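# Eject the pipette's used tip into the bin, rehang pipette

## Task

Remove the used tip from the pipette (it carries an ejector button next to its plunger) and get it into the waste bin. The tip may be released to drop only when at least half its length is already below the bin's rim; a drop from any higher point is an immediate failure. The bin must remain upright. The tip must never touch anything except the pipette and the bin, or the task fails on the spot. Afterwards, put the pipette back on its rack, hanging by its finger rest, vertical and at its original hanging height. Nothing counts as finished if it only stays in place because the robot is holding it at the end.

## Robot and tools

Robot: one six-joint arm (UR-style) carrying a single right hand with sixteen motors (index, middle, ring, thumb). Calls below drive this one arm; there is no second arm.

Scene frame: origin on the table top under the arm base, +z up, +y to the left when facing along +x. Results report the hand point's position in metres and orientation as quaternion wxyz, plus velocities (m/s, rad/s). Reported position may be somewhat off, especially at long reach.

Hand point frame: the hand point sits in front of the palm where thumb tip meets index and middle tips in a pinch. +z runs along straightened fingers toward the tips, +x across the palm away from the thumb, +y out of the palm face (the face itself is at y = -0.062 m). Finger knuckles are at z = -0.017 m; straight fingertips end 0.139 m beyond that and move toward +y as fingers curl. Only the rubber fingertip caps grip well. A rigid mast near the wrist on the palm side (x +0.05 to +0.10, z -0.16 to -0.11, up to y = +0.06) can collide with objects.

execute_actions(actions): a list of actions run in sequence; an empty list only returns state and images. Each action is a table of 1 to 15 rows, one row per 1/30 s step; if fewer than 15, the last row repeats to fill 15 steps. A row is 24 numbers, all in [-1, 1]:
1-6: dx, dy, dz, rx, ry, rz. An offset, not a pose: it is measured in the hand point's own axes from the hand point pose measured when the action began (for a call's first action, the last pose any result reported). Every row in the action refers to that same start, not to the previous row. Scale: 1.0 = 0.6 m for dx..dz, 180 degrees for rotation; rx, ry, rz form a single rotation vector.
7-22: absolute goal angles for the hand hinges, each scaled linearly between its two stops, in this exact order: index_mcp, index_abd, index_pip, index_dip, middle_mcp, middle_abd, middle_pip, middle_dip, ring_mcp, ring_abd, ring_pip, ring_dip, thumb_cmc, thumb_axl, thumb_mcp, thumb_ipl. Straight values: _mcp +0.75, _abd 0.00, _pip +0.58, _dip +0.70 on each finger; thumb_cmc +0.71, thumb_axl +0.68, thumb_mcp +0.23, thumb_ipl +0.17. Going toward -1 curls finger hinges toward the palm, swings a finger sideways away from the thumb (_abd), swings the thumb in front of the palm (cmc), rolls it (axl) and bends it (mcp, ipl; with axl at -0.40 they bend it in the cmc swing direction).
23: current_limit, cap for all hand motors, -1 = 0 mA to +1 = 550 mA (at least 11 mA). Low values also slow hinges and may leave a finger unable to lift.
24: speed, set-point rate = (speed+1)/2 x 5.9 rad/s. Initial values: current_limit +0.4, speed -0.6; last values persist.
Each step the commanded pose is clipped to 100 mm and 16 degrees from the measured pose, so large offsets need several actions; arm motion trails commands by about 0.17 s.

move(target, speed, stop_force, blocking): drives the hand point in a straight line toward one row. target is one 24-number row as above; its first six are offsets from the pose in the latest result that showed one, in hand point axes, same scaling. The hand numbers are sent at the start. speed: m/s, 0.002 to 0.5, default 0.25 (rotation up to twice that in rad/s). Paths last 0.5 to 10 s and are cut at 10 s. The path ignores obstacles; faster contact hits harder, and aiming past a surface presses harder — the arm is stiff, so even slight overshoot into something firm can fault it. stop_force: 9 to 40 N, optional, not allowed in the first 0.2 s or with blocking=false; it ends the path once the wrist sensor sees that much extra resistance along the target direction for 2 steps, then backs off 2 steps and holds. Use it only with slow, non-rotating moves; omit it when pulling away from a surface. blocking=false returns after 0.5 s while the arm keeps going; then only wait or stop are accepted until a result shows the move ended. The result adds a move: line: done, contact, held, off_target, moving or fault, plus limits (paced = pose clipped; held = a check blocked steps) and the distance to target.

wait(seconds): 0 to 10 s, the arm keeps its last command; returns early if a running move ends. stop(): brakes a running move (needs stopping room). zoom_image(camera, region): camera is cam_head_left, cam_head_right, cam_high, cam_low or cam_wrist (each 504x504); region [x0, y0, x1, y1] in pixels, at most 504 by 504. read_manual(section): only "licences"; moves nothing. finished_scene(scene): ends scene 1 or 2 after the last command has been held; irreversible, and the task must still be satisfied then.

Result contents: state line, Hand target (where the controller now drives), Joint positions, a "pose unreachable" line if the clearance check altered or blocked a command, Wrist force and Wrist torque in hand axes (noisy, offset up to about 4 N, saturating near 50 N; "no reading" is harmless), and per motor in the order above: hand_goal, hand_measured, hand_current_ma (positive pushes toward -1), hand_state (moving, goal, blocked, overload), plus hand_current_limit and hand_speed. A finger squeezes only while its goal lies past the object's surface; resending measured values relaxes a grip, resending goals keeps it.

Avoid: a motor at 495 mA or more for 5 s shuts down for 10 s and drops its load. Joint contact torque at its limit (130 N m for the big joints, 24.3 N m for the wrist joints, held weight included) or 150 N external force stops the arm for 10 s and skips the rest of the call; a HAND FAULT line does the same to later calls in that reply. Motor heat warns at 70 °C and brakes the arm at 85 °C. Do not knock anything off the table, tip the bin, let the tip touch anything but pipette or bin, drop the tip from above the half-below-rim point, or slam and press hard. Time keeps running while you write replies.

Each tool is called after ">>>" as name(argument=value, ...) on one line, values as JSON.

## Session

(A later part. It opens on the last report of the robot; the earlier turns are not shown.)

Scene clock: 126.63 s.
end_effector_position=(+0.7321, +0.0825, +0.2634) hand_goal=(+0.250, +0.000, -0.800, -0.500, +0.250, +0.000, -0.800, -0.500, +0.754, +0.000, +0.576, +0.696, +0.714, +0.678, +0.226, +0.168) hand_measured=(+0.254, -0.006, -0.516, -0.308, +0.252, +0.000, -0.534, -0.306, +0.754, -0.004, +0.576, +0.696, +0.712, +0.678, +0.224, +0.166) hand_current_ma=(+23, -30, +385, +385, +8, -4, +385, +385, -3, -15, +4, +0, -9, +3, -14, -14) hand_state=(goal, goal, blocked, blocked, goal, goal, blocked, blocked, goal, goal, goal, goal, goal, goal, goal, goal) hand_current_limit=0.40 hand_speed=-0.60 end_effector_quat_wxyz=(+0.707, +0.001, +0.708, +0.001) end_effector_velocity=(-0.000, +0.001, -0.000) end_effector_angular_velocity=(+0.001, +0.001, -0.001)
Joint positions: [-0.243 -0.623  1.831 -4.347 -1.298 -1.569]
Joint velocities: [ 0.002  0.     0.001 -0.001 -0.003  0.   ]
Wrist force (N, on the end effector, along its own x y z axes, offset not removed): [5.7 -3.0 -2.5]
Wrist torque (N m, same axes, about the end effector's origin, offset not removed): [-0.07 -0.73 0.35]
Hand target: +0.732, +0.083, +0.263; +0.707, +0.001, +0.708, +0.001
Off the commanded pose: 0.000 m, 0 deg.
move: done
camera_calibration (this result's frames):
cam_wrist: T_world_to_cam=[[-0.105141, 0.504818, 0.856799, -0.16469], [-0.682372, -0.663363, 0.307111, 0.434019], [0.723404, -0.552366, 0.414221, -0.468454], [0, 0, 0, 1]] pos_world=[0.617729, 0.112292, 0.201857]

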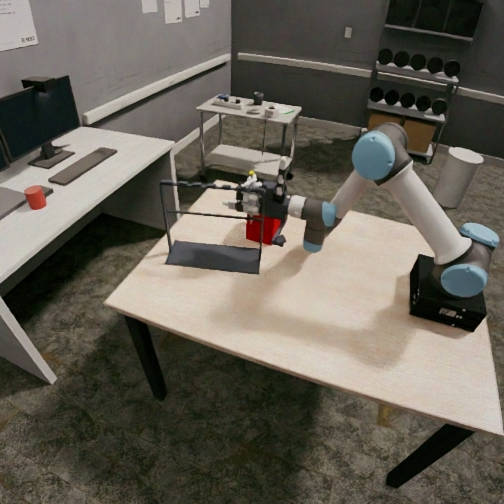

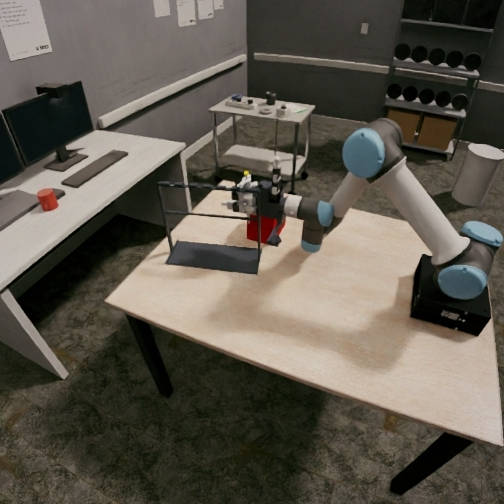

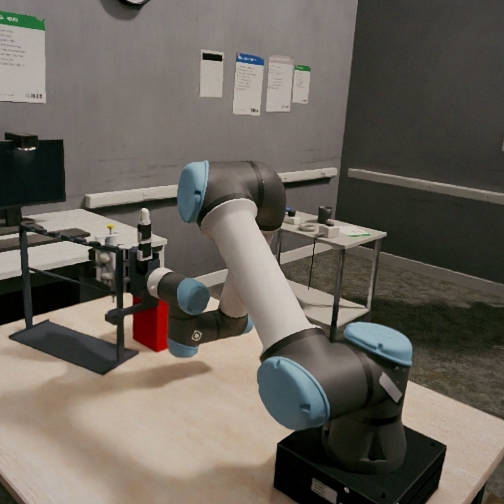

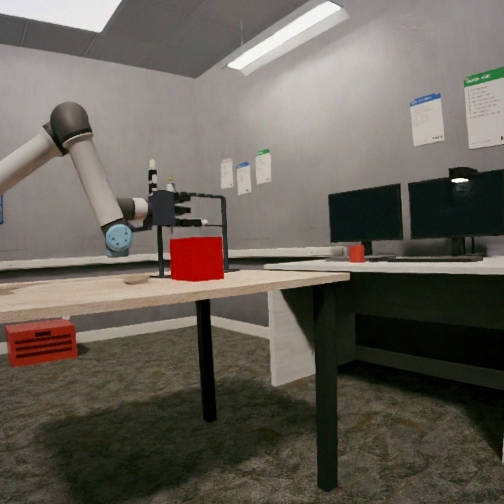

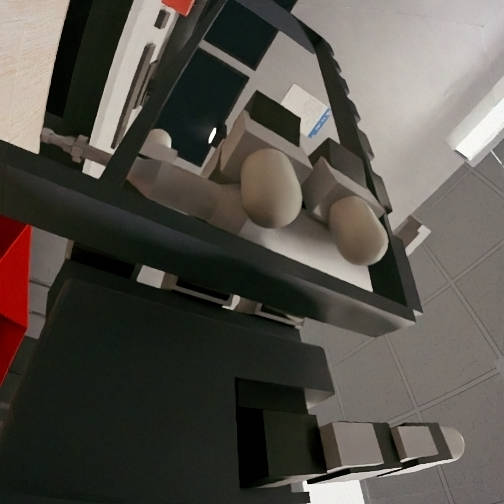

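>>> move(target=[0.033,0,0,0,0,0,0.25,0,-0.8,-0.5,0.25,0,-0.8,-0.5,0.754,0,0.576,0.696,0.714,0.678,0.226,0.168,0.4,-0.6], speed=0.03)

>>> move(target=[0,0,0,0,0,0,0.3,0,-0.2,0.0,0.3,0,-0.2,0.0,0.754,0,0.576,0.696,0.714,0.678,0.226,0.168,0.4,-0.6], speed=0.03)

>>> move(target=[0,0,0,0,0,0,0.754,0,0.576,0.696,0.754,0,0.576,0.696,0.754,0,0.576,0.696,0.714,0.678,0.226,0.168,0.4,-0.6], speed=0.03)

>>> move(target=[0,-0.08,0,0,0,0,0.754,0,0.576,0.696,0.754,0,0.576,0.696,0.754,0,0.576,0.696,0.714,0.678,0.226,0.168,0.4,-0.6], speed=0.05)

>>> zoom_image(camera="cam_head_left", region=[180, 120, 330, 250])

>>> zoom_image(camera="cam_high", region=[20, 170, 220, 350])

Scene clock: 130.57 s.
end_effector_position=(+0.7321, +0.0825, +0.2438) hand_goal=(+0.250, +0.000, -0.800, -0.500, +0.250, +0.000, -0.800, -0.500, +0.754, +0.000, +0.576, +0.696, +0.714, +0.678, +0.226, +0.168) hand_measured=(+0.254, -0.006, -0.516, -0.308, +0.252, +0.000, -0.534, -0.306, +0.754, -0.004, +0.576, +0.696, +0.712, +0.678, +0.224, +0.166) hand_current_ma=(+23, -30, +385, +385, +8, -4, +385, +385, -3, -15, +4, +0, -9, +3, -14, -14) hand_state=(goal, goal, blocked, blocked, goal, goal, blocked, blocked, goal, goal, goal, goal, goal, goal, goal, goal) hand_current_limit=0.40 hand_speed=-0.60 end_effector_quat_wxyz=(+0.707, +0.001, +0.708, +0.001) end_effector_velocity=(+0.000, -0.000, -0.002) end_effector_angular_velocity=(+0.001, +0.000, -0.001)
Joint positions: [-0.243 -0.578  1.815 -4.376 -1.298 -1.569]
Joint velocities: [-0.001  0.004 -0.002 -0.002 -0.     0.001]
Wrist force (N, on the end effector, along its own x y z axes, offset not removed): [5.9 1.3 -0.8]
Wrist torque (N m, same axes, about the end effector's origin, offset not removed): [0.25 -0.49 0.15]
Hand target: +0.732, +0.082, +0.244; +0.707, +0.001, +0.708, +0.001
Off the commanded pose: 0.000 m, 0 deg.
move: done
camera_calibration (this result's frames):
cam_wrist: T_world_to_cam=[[-0.105131, 0.504814, 0.856802, -0.147852], [-0.682367, -0.663366, 0.307117, 0.440042], [0.72341, -0.552367, 0.414209, -0.460276], [0, 0, 0, 1]] pos_world=[0.617695, 0.112305, 0.182186]

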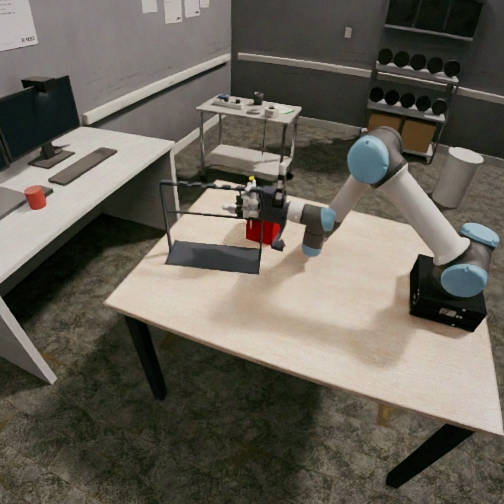

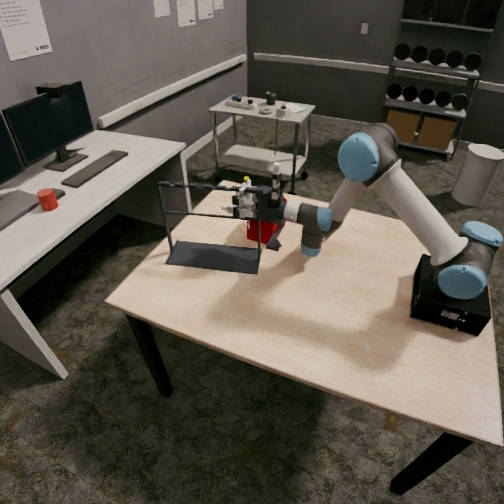

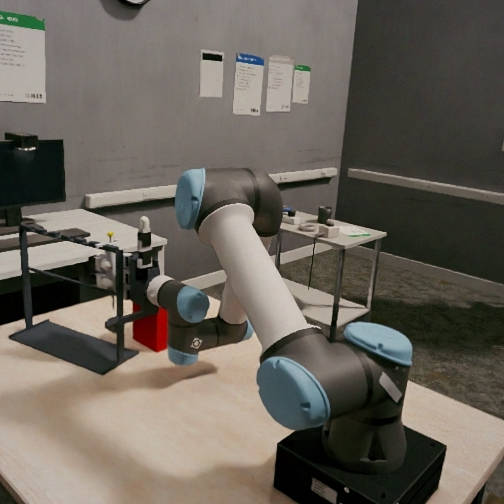

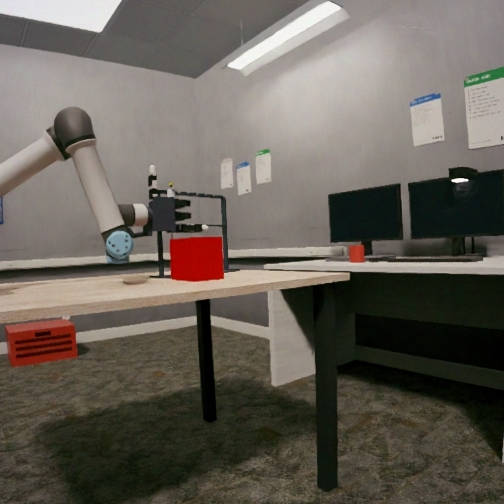

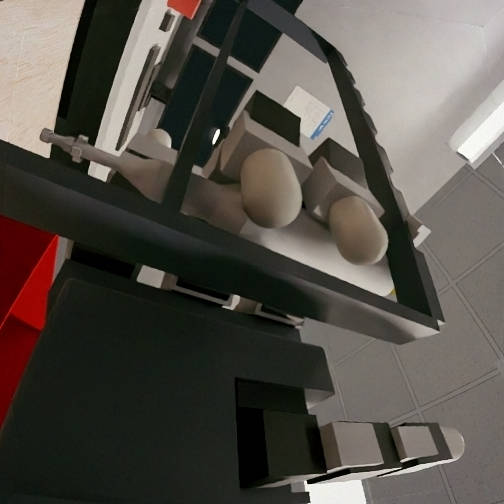

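Scene clock: 131.27 s.
end_effector_position=(+0.7321, +0.0825, +0.2438) hand_goal=(+0.300, +0.000, -0.200, +0.000, +0.300, +0.000, -0.200, +0.000, +0.754, +0.000, +0.576, +0.696, +0.714, +0.678, +0.226, +0.168) hand_measured=(+0.298, -0.006, -0.202, -0.002, +0.298, +0.000, -0.202, -0.004, +0.754, -0.004, +0.576, +0.696, +0.712, +0.678, +0.224, +0.166) hand_current_ma=(-14, -30, -14, -14, -13, -4, -14, -16, -3, -15, +4, +0, -9, +3, -14, -14) hand_state=(goal, goal, goal, goal, goal, goal, goal, goal, goal, goal, goal, goal, goal, goal, goal, goal) hand_current_limit=0.40 hand_speed=-0.60 end_effector_quat_wxyz=(+0.707, +0.001, +0.708, +0.001) end_effector_velocity=(-0.000, +0.000, +0.000) end_effector_angular_velocity=(-0.001, -0.001, +0.001)
Joint positions: [-0.243 -0.578  1.815 -4.376 -1.298 -1.569]
Joint velocities: [ 0.001 -0.    -0.    -0.001 -0.    -0.   ]
Wrist force (N, on the end effector, along its own x y z axes, offset not removed): [1.2 0.3 -0.3]
Wrist torque (N m, same axes, about the end effector's origin, offset not removed): [-0.04 -0.30 -0.08]
Hand target: +0.732, +0.082, +0.244; +0.707, +0.001, +0.708, +0.001
Off the commanded pose: 0.000 m, 0 deg.
move: done
camera_calibration (this result's frames):
cam_wrist: T_world_to_cam=[[-0.105221, 0.504836, 0.856779, -0.147793], [-0.682386, -0.663368, 0.307069, 0.440064], [0.723379, -0.552344, 0.414293, -0.46028], [0, 0, 0, 1]] pos_world=[0.617699, 0.112303, 0.182187]

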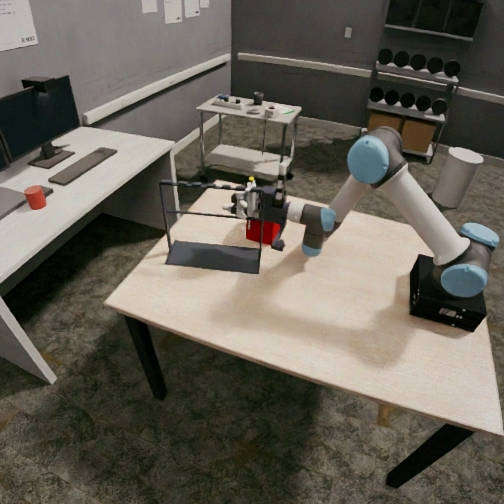

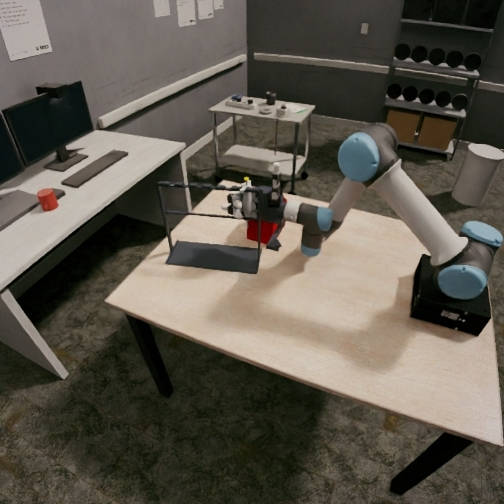

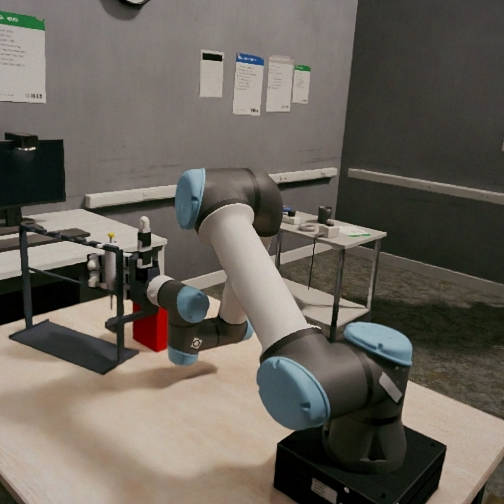

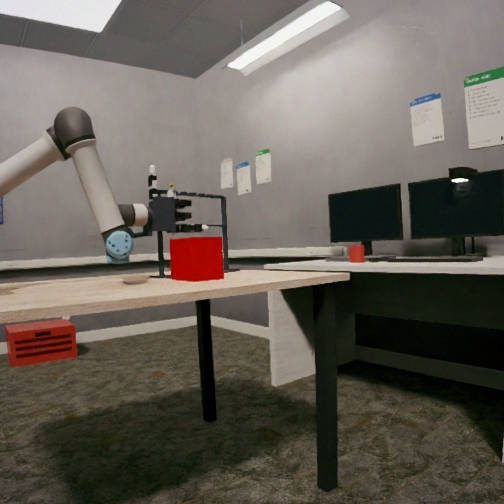

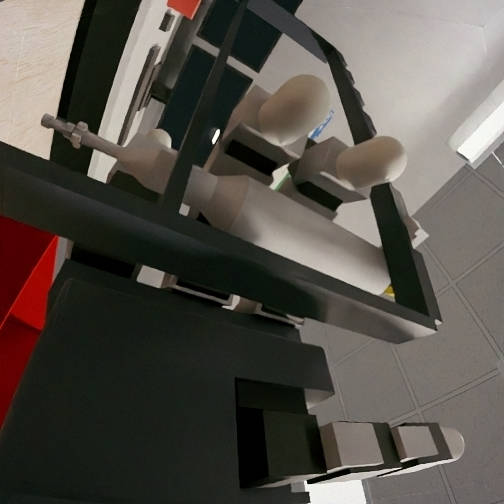

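Scene clock: 132.33 s.
end_effector_position=(+0.7321, +0.0825, +0.2438) hand_goal=(+0.754, +0.000, +0.576, +0.696, +0.754, +0.000, +0.576, +0.696, +0.754, +0.000, +0.576, +0.696, +0.714, +0.678, +0.226, +0.168) hand_measured=(+0.752, -0.006, +0.574, +0.694, +0.752, -0.002, +0.574, +0.692, +0.754, -0.004, +0.576, +0.696, +0.712, +0.678, +0.224, +0.166) hand_current_ma=(-13, -30, -14, -14, -12, -12, -14, -15, -3, -15, +4, +0, -9, +3, -14, -14) hand_state=(goal, goal, goal, goal, goal, goal, goal, goal, goal, goal, goal, goal, goal, goal, goal, goal) hand_current_limit=0.40 hand_speed=-0.60 end_effector_quat_wxyz=(+0.707, +0.001, +0.708, +0.001) end_effector_velocity=(-0.000, -0.000, -0.001) end_effector_angular_velocity=(-0.001, +0.001, -0.001)
Joint positions: [-0.243 -0.578  1.815 -4.376 -1.298 -1.569]
Joint velocities: [-0.001  0.001  0.    -0.    -0.    -0.001]
Wrist force (N, on the end effector, along its own x y z axes, offset not removed): [2.5 -0.1 -0.4]
Wrist torque (N m, same axes, about the end effector's origin, offset not removed): [0.11 -0.57 0.06]
Hand target: +0.732, +0.082, +0.244; +0.707, +0.001, +0.708, +0.001
Off the commanded pose: 0.000 m, 0 deg.
move: done
camera_calibration (this result's frames):
cam_wrist: T_world_to_cam=[[-0.105226, 0.504837, 0.856777, -0.147793], [-0.682388, -0.663367, 0.307067, 0.440065], [0.723377, -0.552344, 0.414298, -0.460281], [0, 0, 0, 1]] pos_world=[0.6177, 0.112303, 0.18219]

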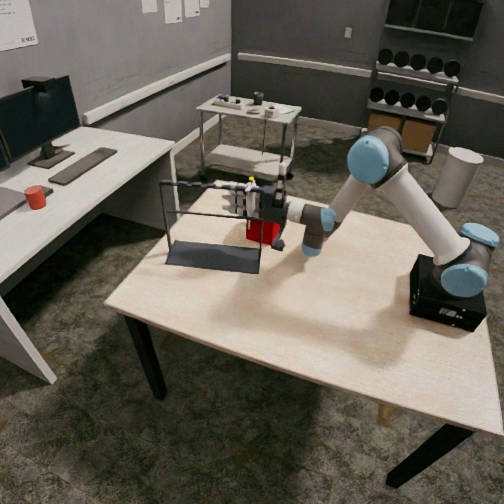

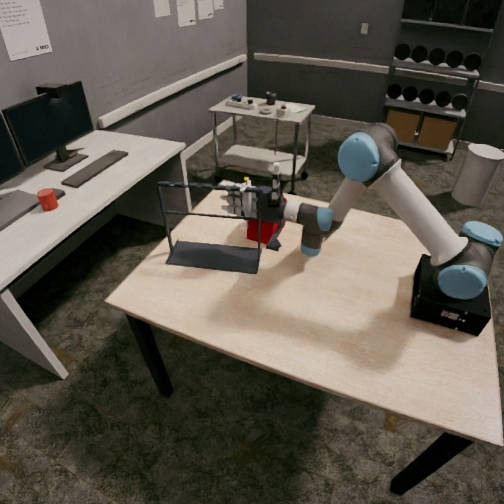

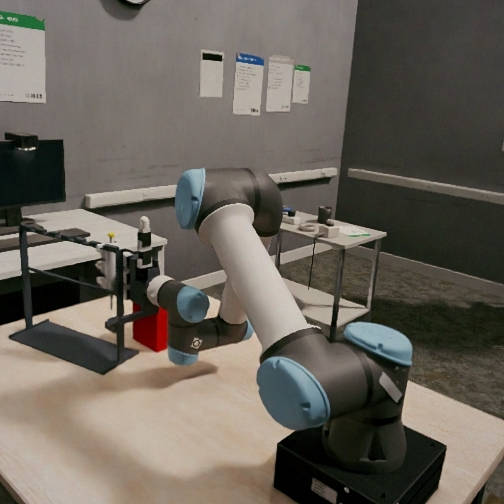

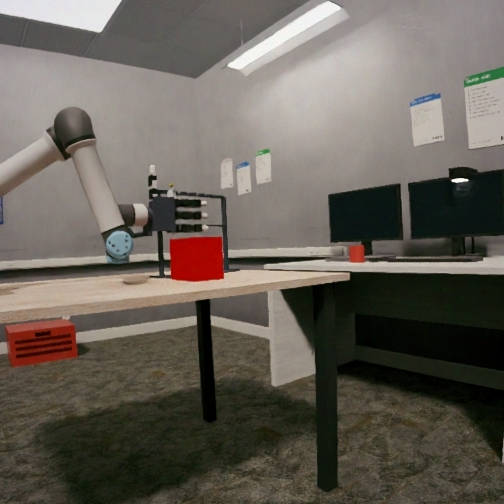

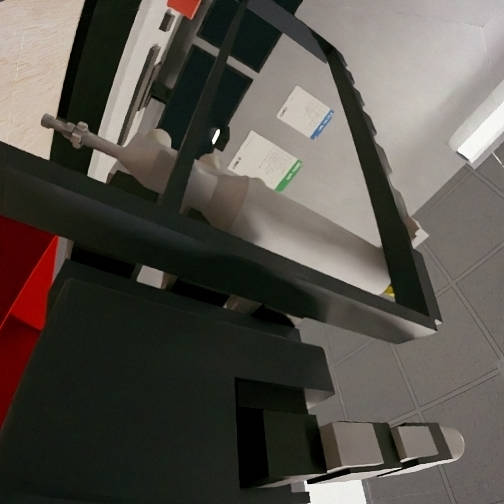

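Scene clock: 133.67 s.
end_effector_position=(+0.7320, +0.0346, +0.2438) hand_goal=(+0.754, +0.000, +0.576, +0.696, +0.754, +0.000, +0.576, +0.696, +0.754, +0.000, +0.576, +0.696, +0.714, +0.678, +0.226, +0.168) hand_measured=(+0.752, -0.006, +0.574, +0.694, +0.752, -0.002, +0.574, +0.692, +0.754, -0.004, +0.576, +0.696, +0.712, +0.678, +0.224, +0.166) hand_current_ma=(-12, -30, -14, -14, -11, -12, -14, -15, -3, -15, +4, +0, -9, +3, -14, -14) hand_state=(goal, goal, goal, goal, goal, goal, goal, goal, goal, goal, goal, goal, goal, goal, goal, goal) hand_current_limit=0.40 hand_speed=-0.60 end_effector_quat_wxyz=(+0.707, +0.001, +0.708, +0.001) end_effector_velocity=(-0.000, -0.001, +0.001) end_effector_angular_velocity=(-0.000, -0.001, +0.000)
Joint positions: [-0.337 -0.576  1.808 -4.371 -1.204 -1.569]
Joint velocities: [-0.002 -0.001 -0.    -0.     0.003  0.   ]
Wrist force (N, on the end effector, along its own x y z axes, offset not removed): [2.6 -1.7 1.9]
Wrist torque (N m, same axes, about the end effector's origin, offset not removed): [-0.34 -0.49 0.30]
Hand target: +0.732, +0.034, +0.244; +0.707, +0.001, +0.708, +0.001
Off the commanded pose: 0.000 m, 0 deg.
move: done
camera_calibration (this result's frames):
cam_wrist: T_world_to_cam=[[-0.105241, 0.504778, 0.85681, -0.123589], [-0.682401, -0.663383, 0.307005, 0.40827], [0.723363, -0.552379, 0.414276, -0.486715], [0, 0, 0, 1]] pos_world=[0.617669, 0.0643736, 0.182185]

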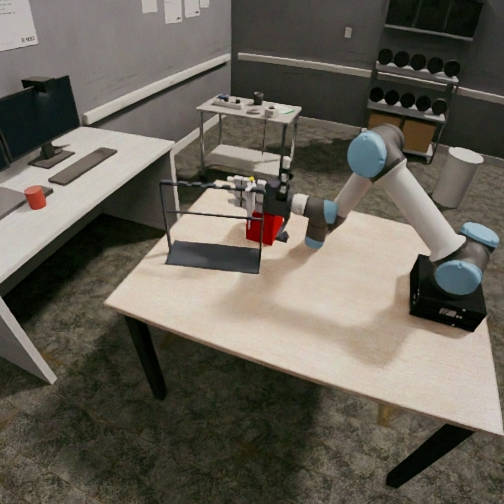

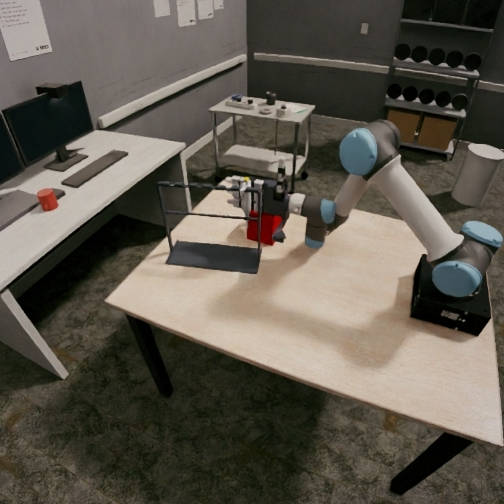

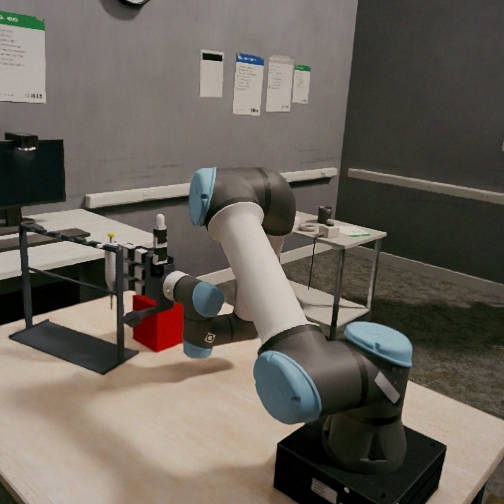

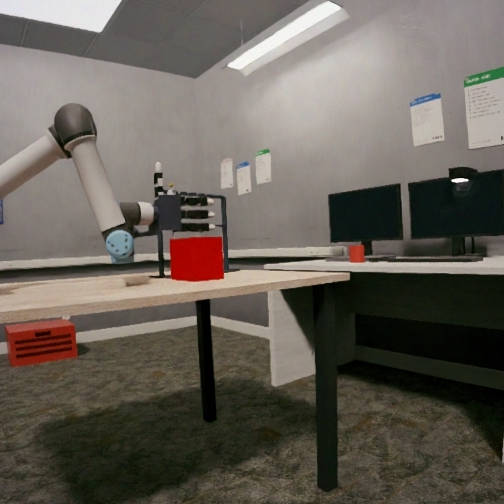

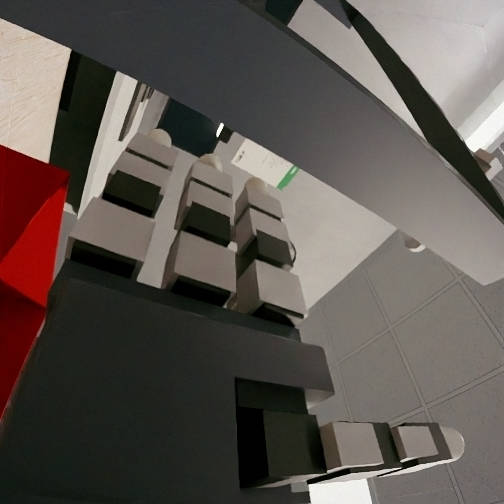

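Region (180, 120, 330, 250) of cam_head_left's 504x504 image, scaled by 3.360, with more detail than that image has; it fills the top 437 rows of this view, and the rest is white.

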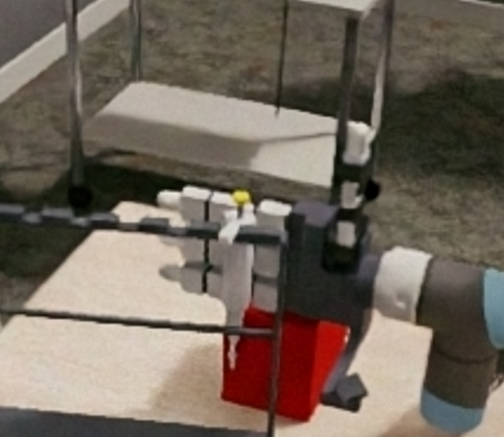

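Region (20, 170, 220, 350) of cam_high's 504x504 image, scaled by 2.520, with more detail than that image has; it fills the top 454 rows of this view, and the rest is white.

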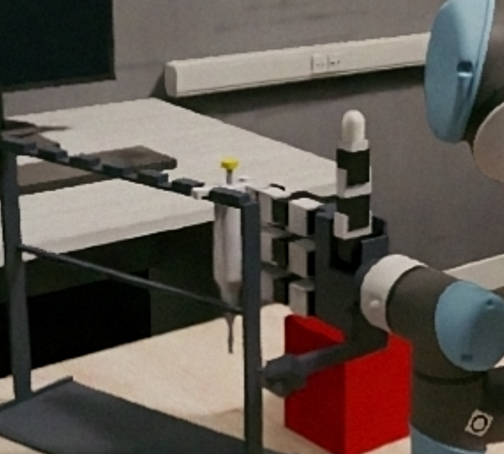

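>>> finished_scene(scene=1)

The scene is finished: the task was done.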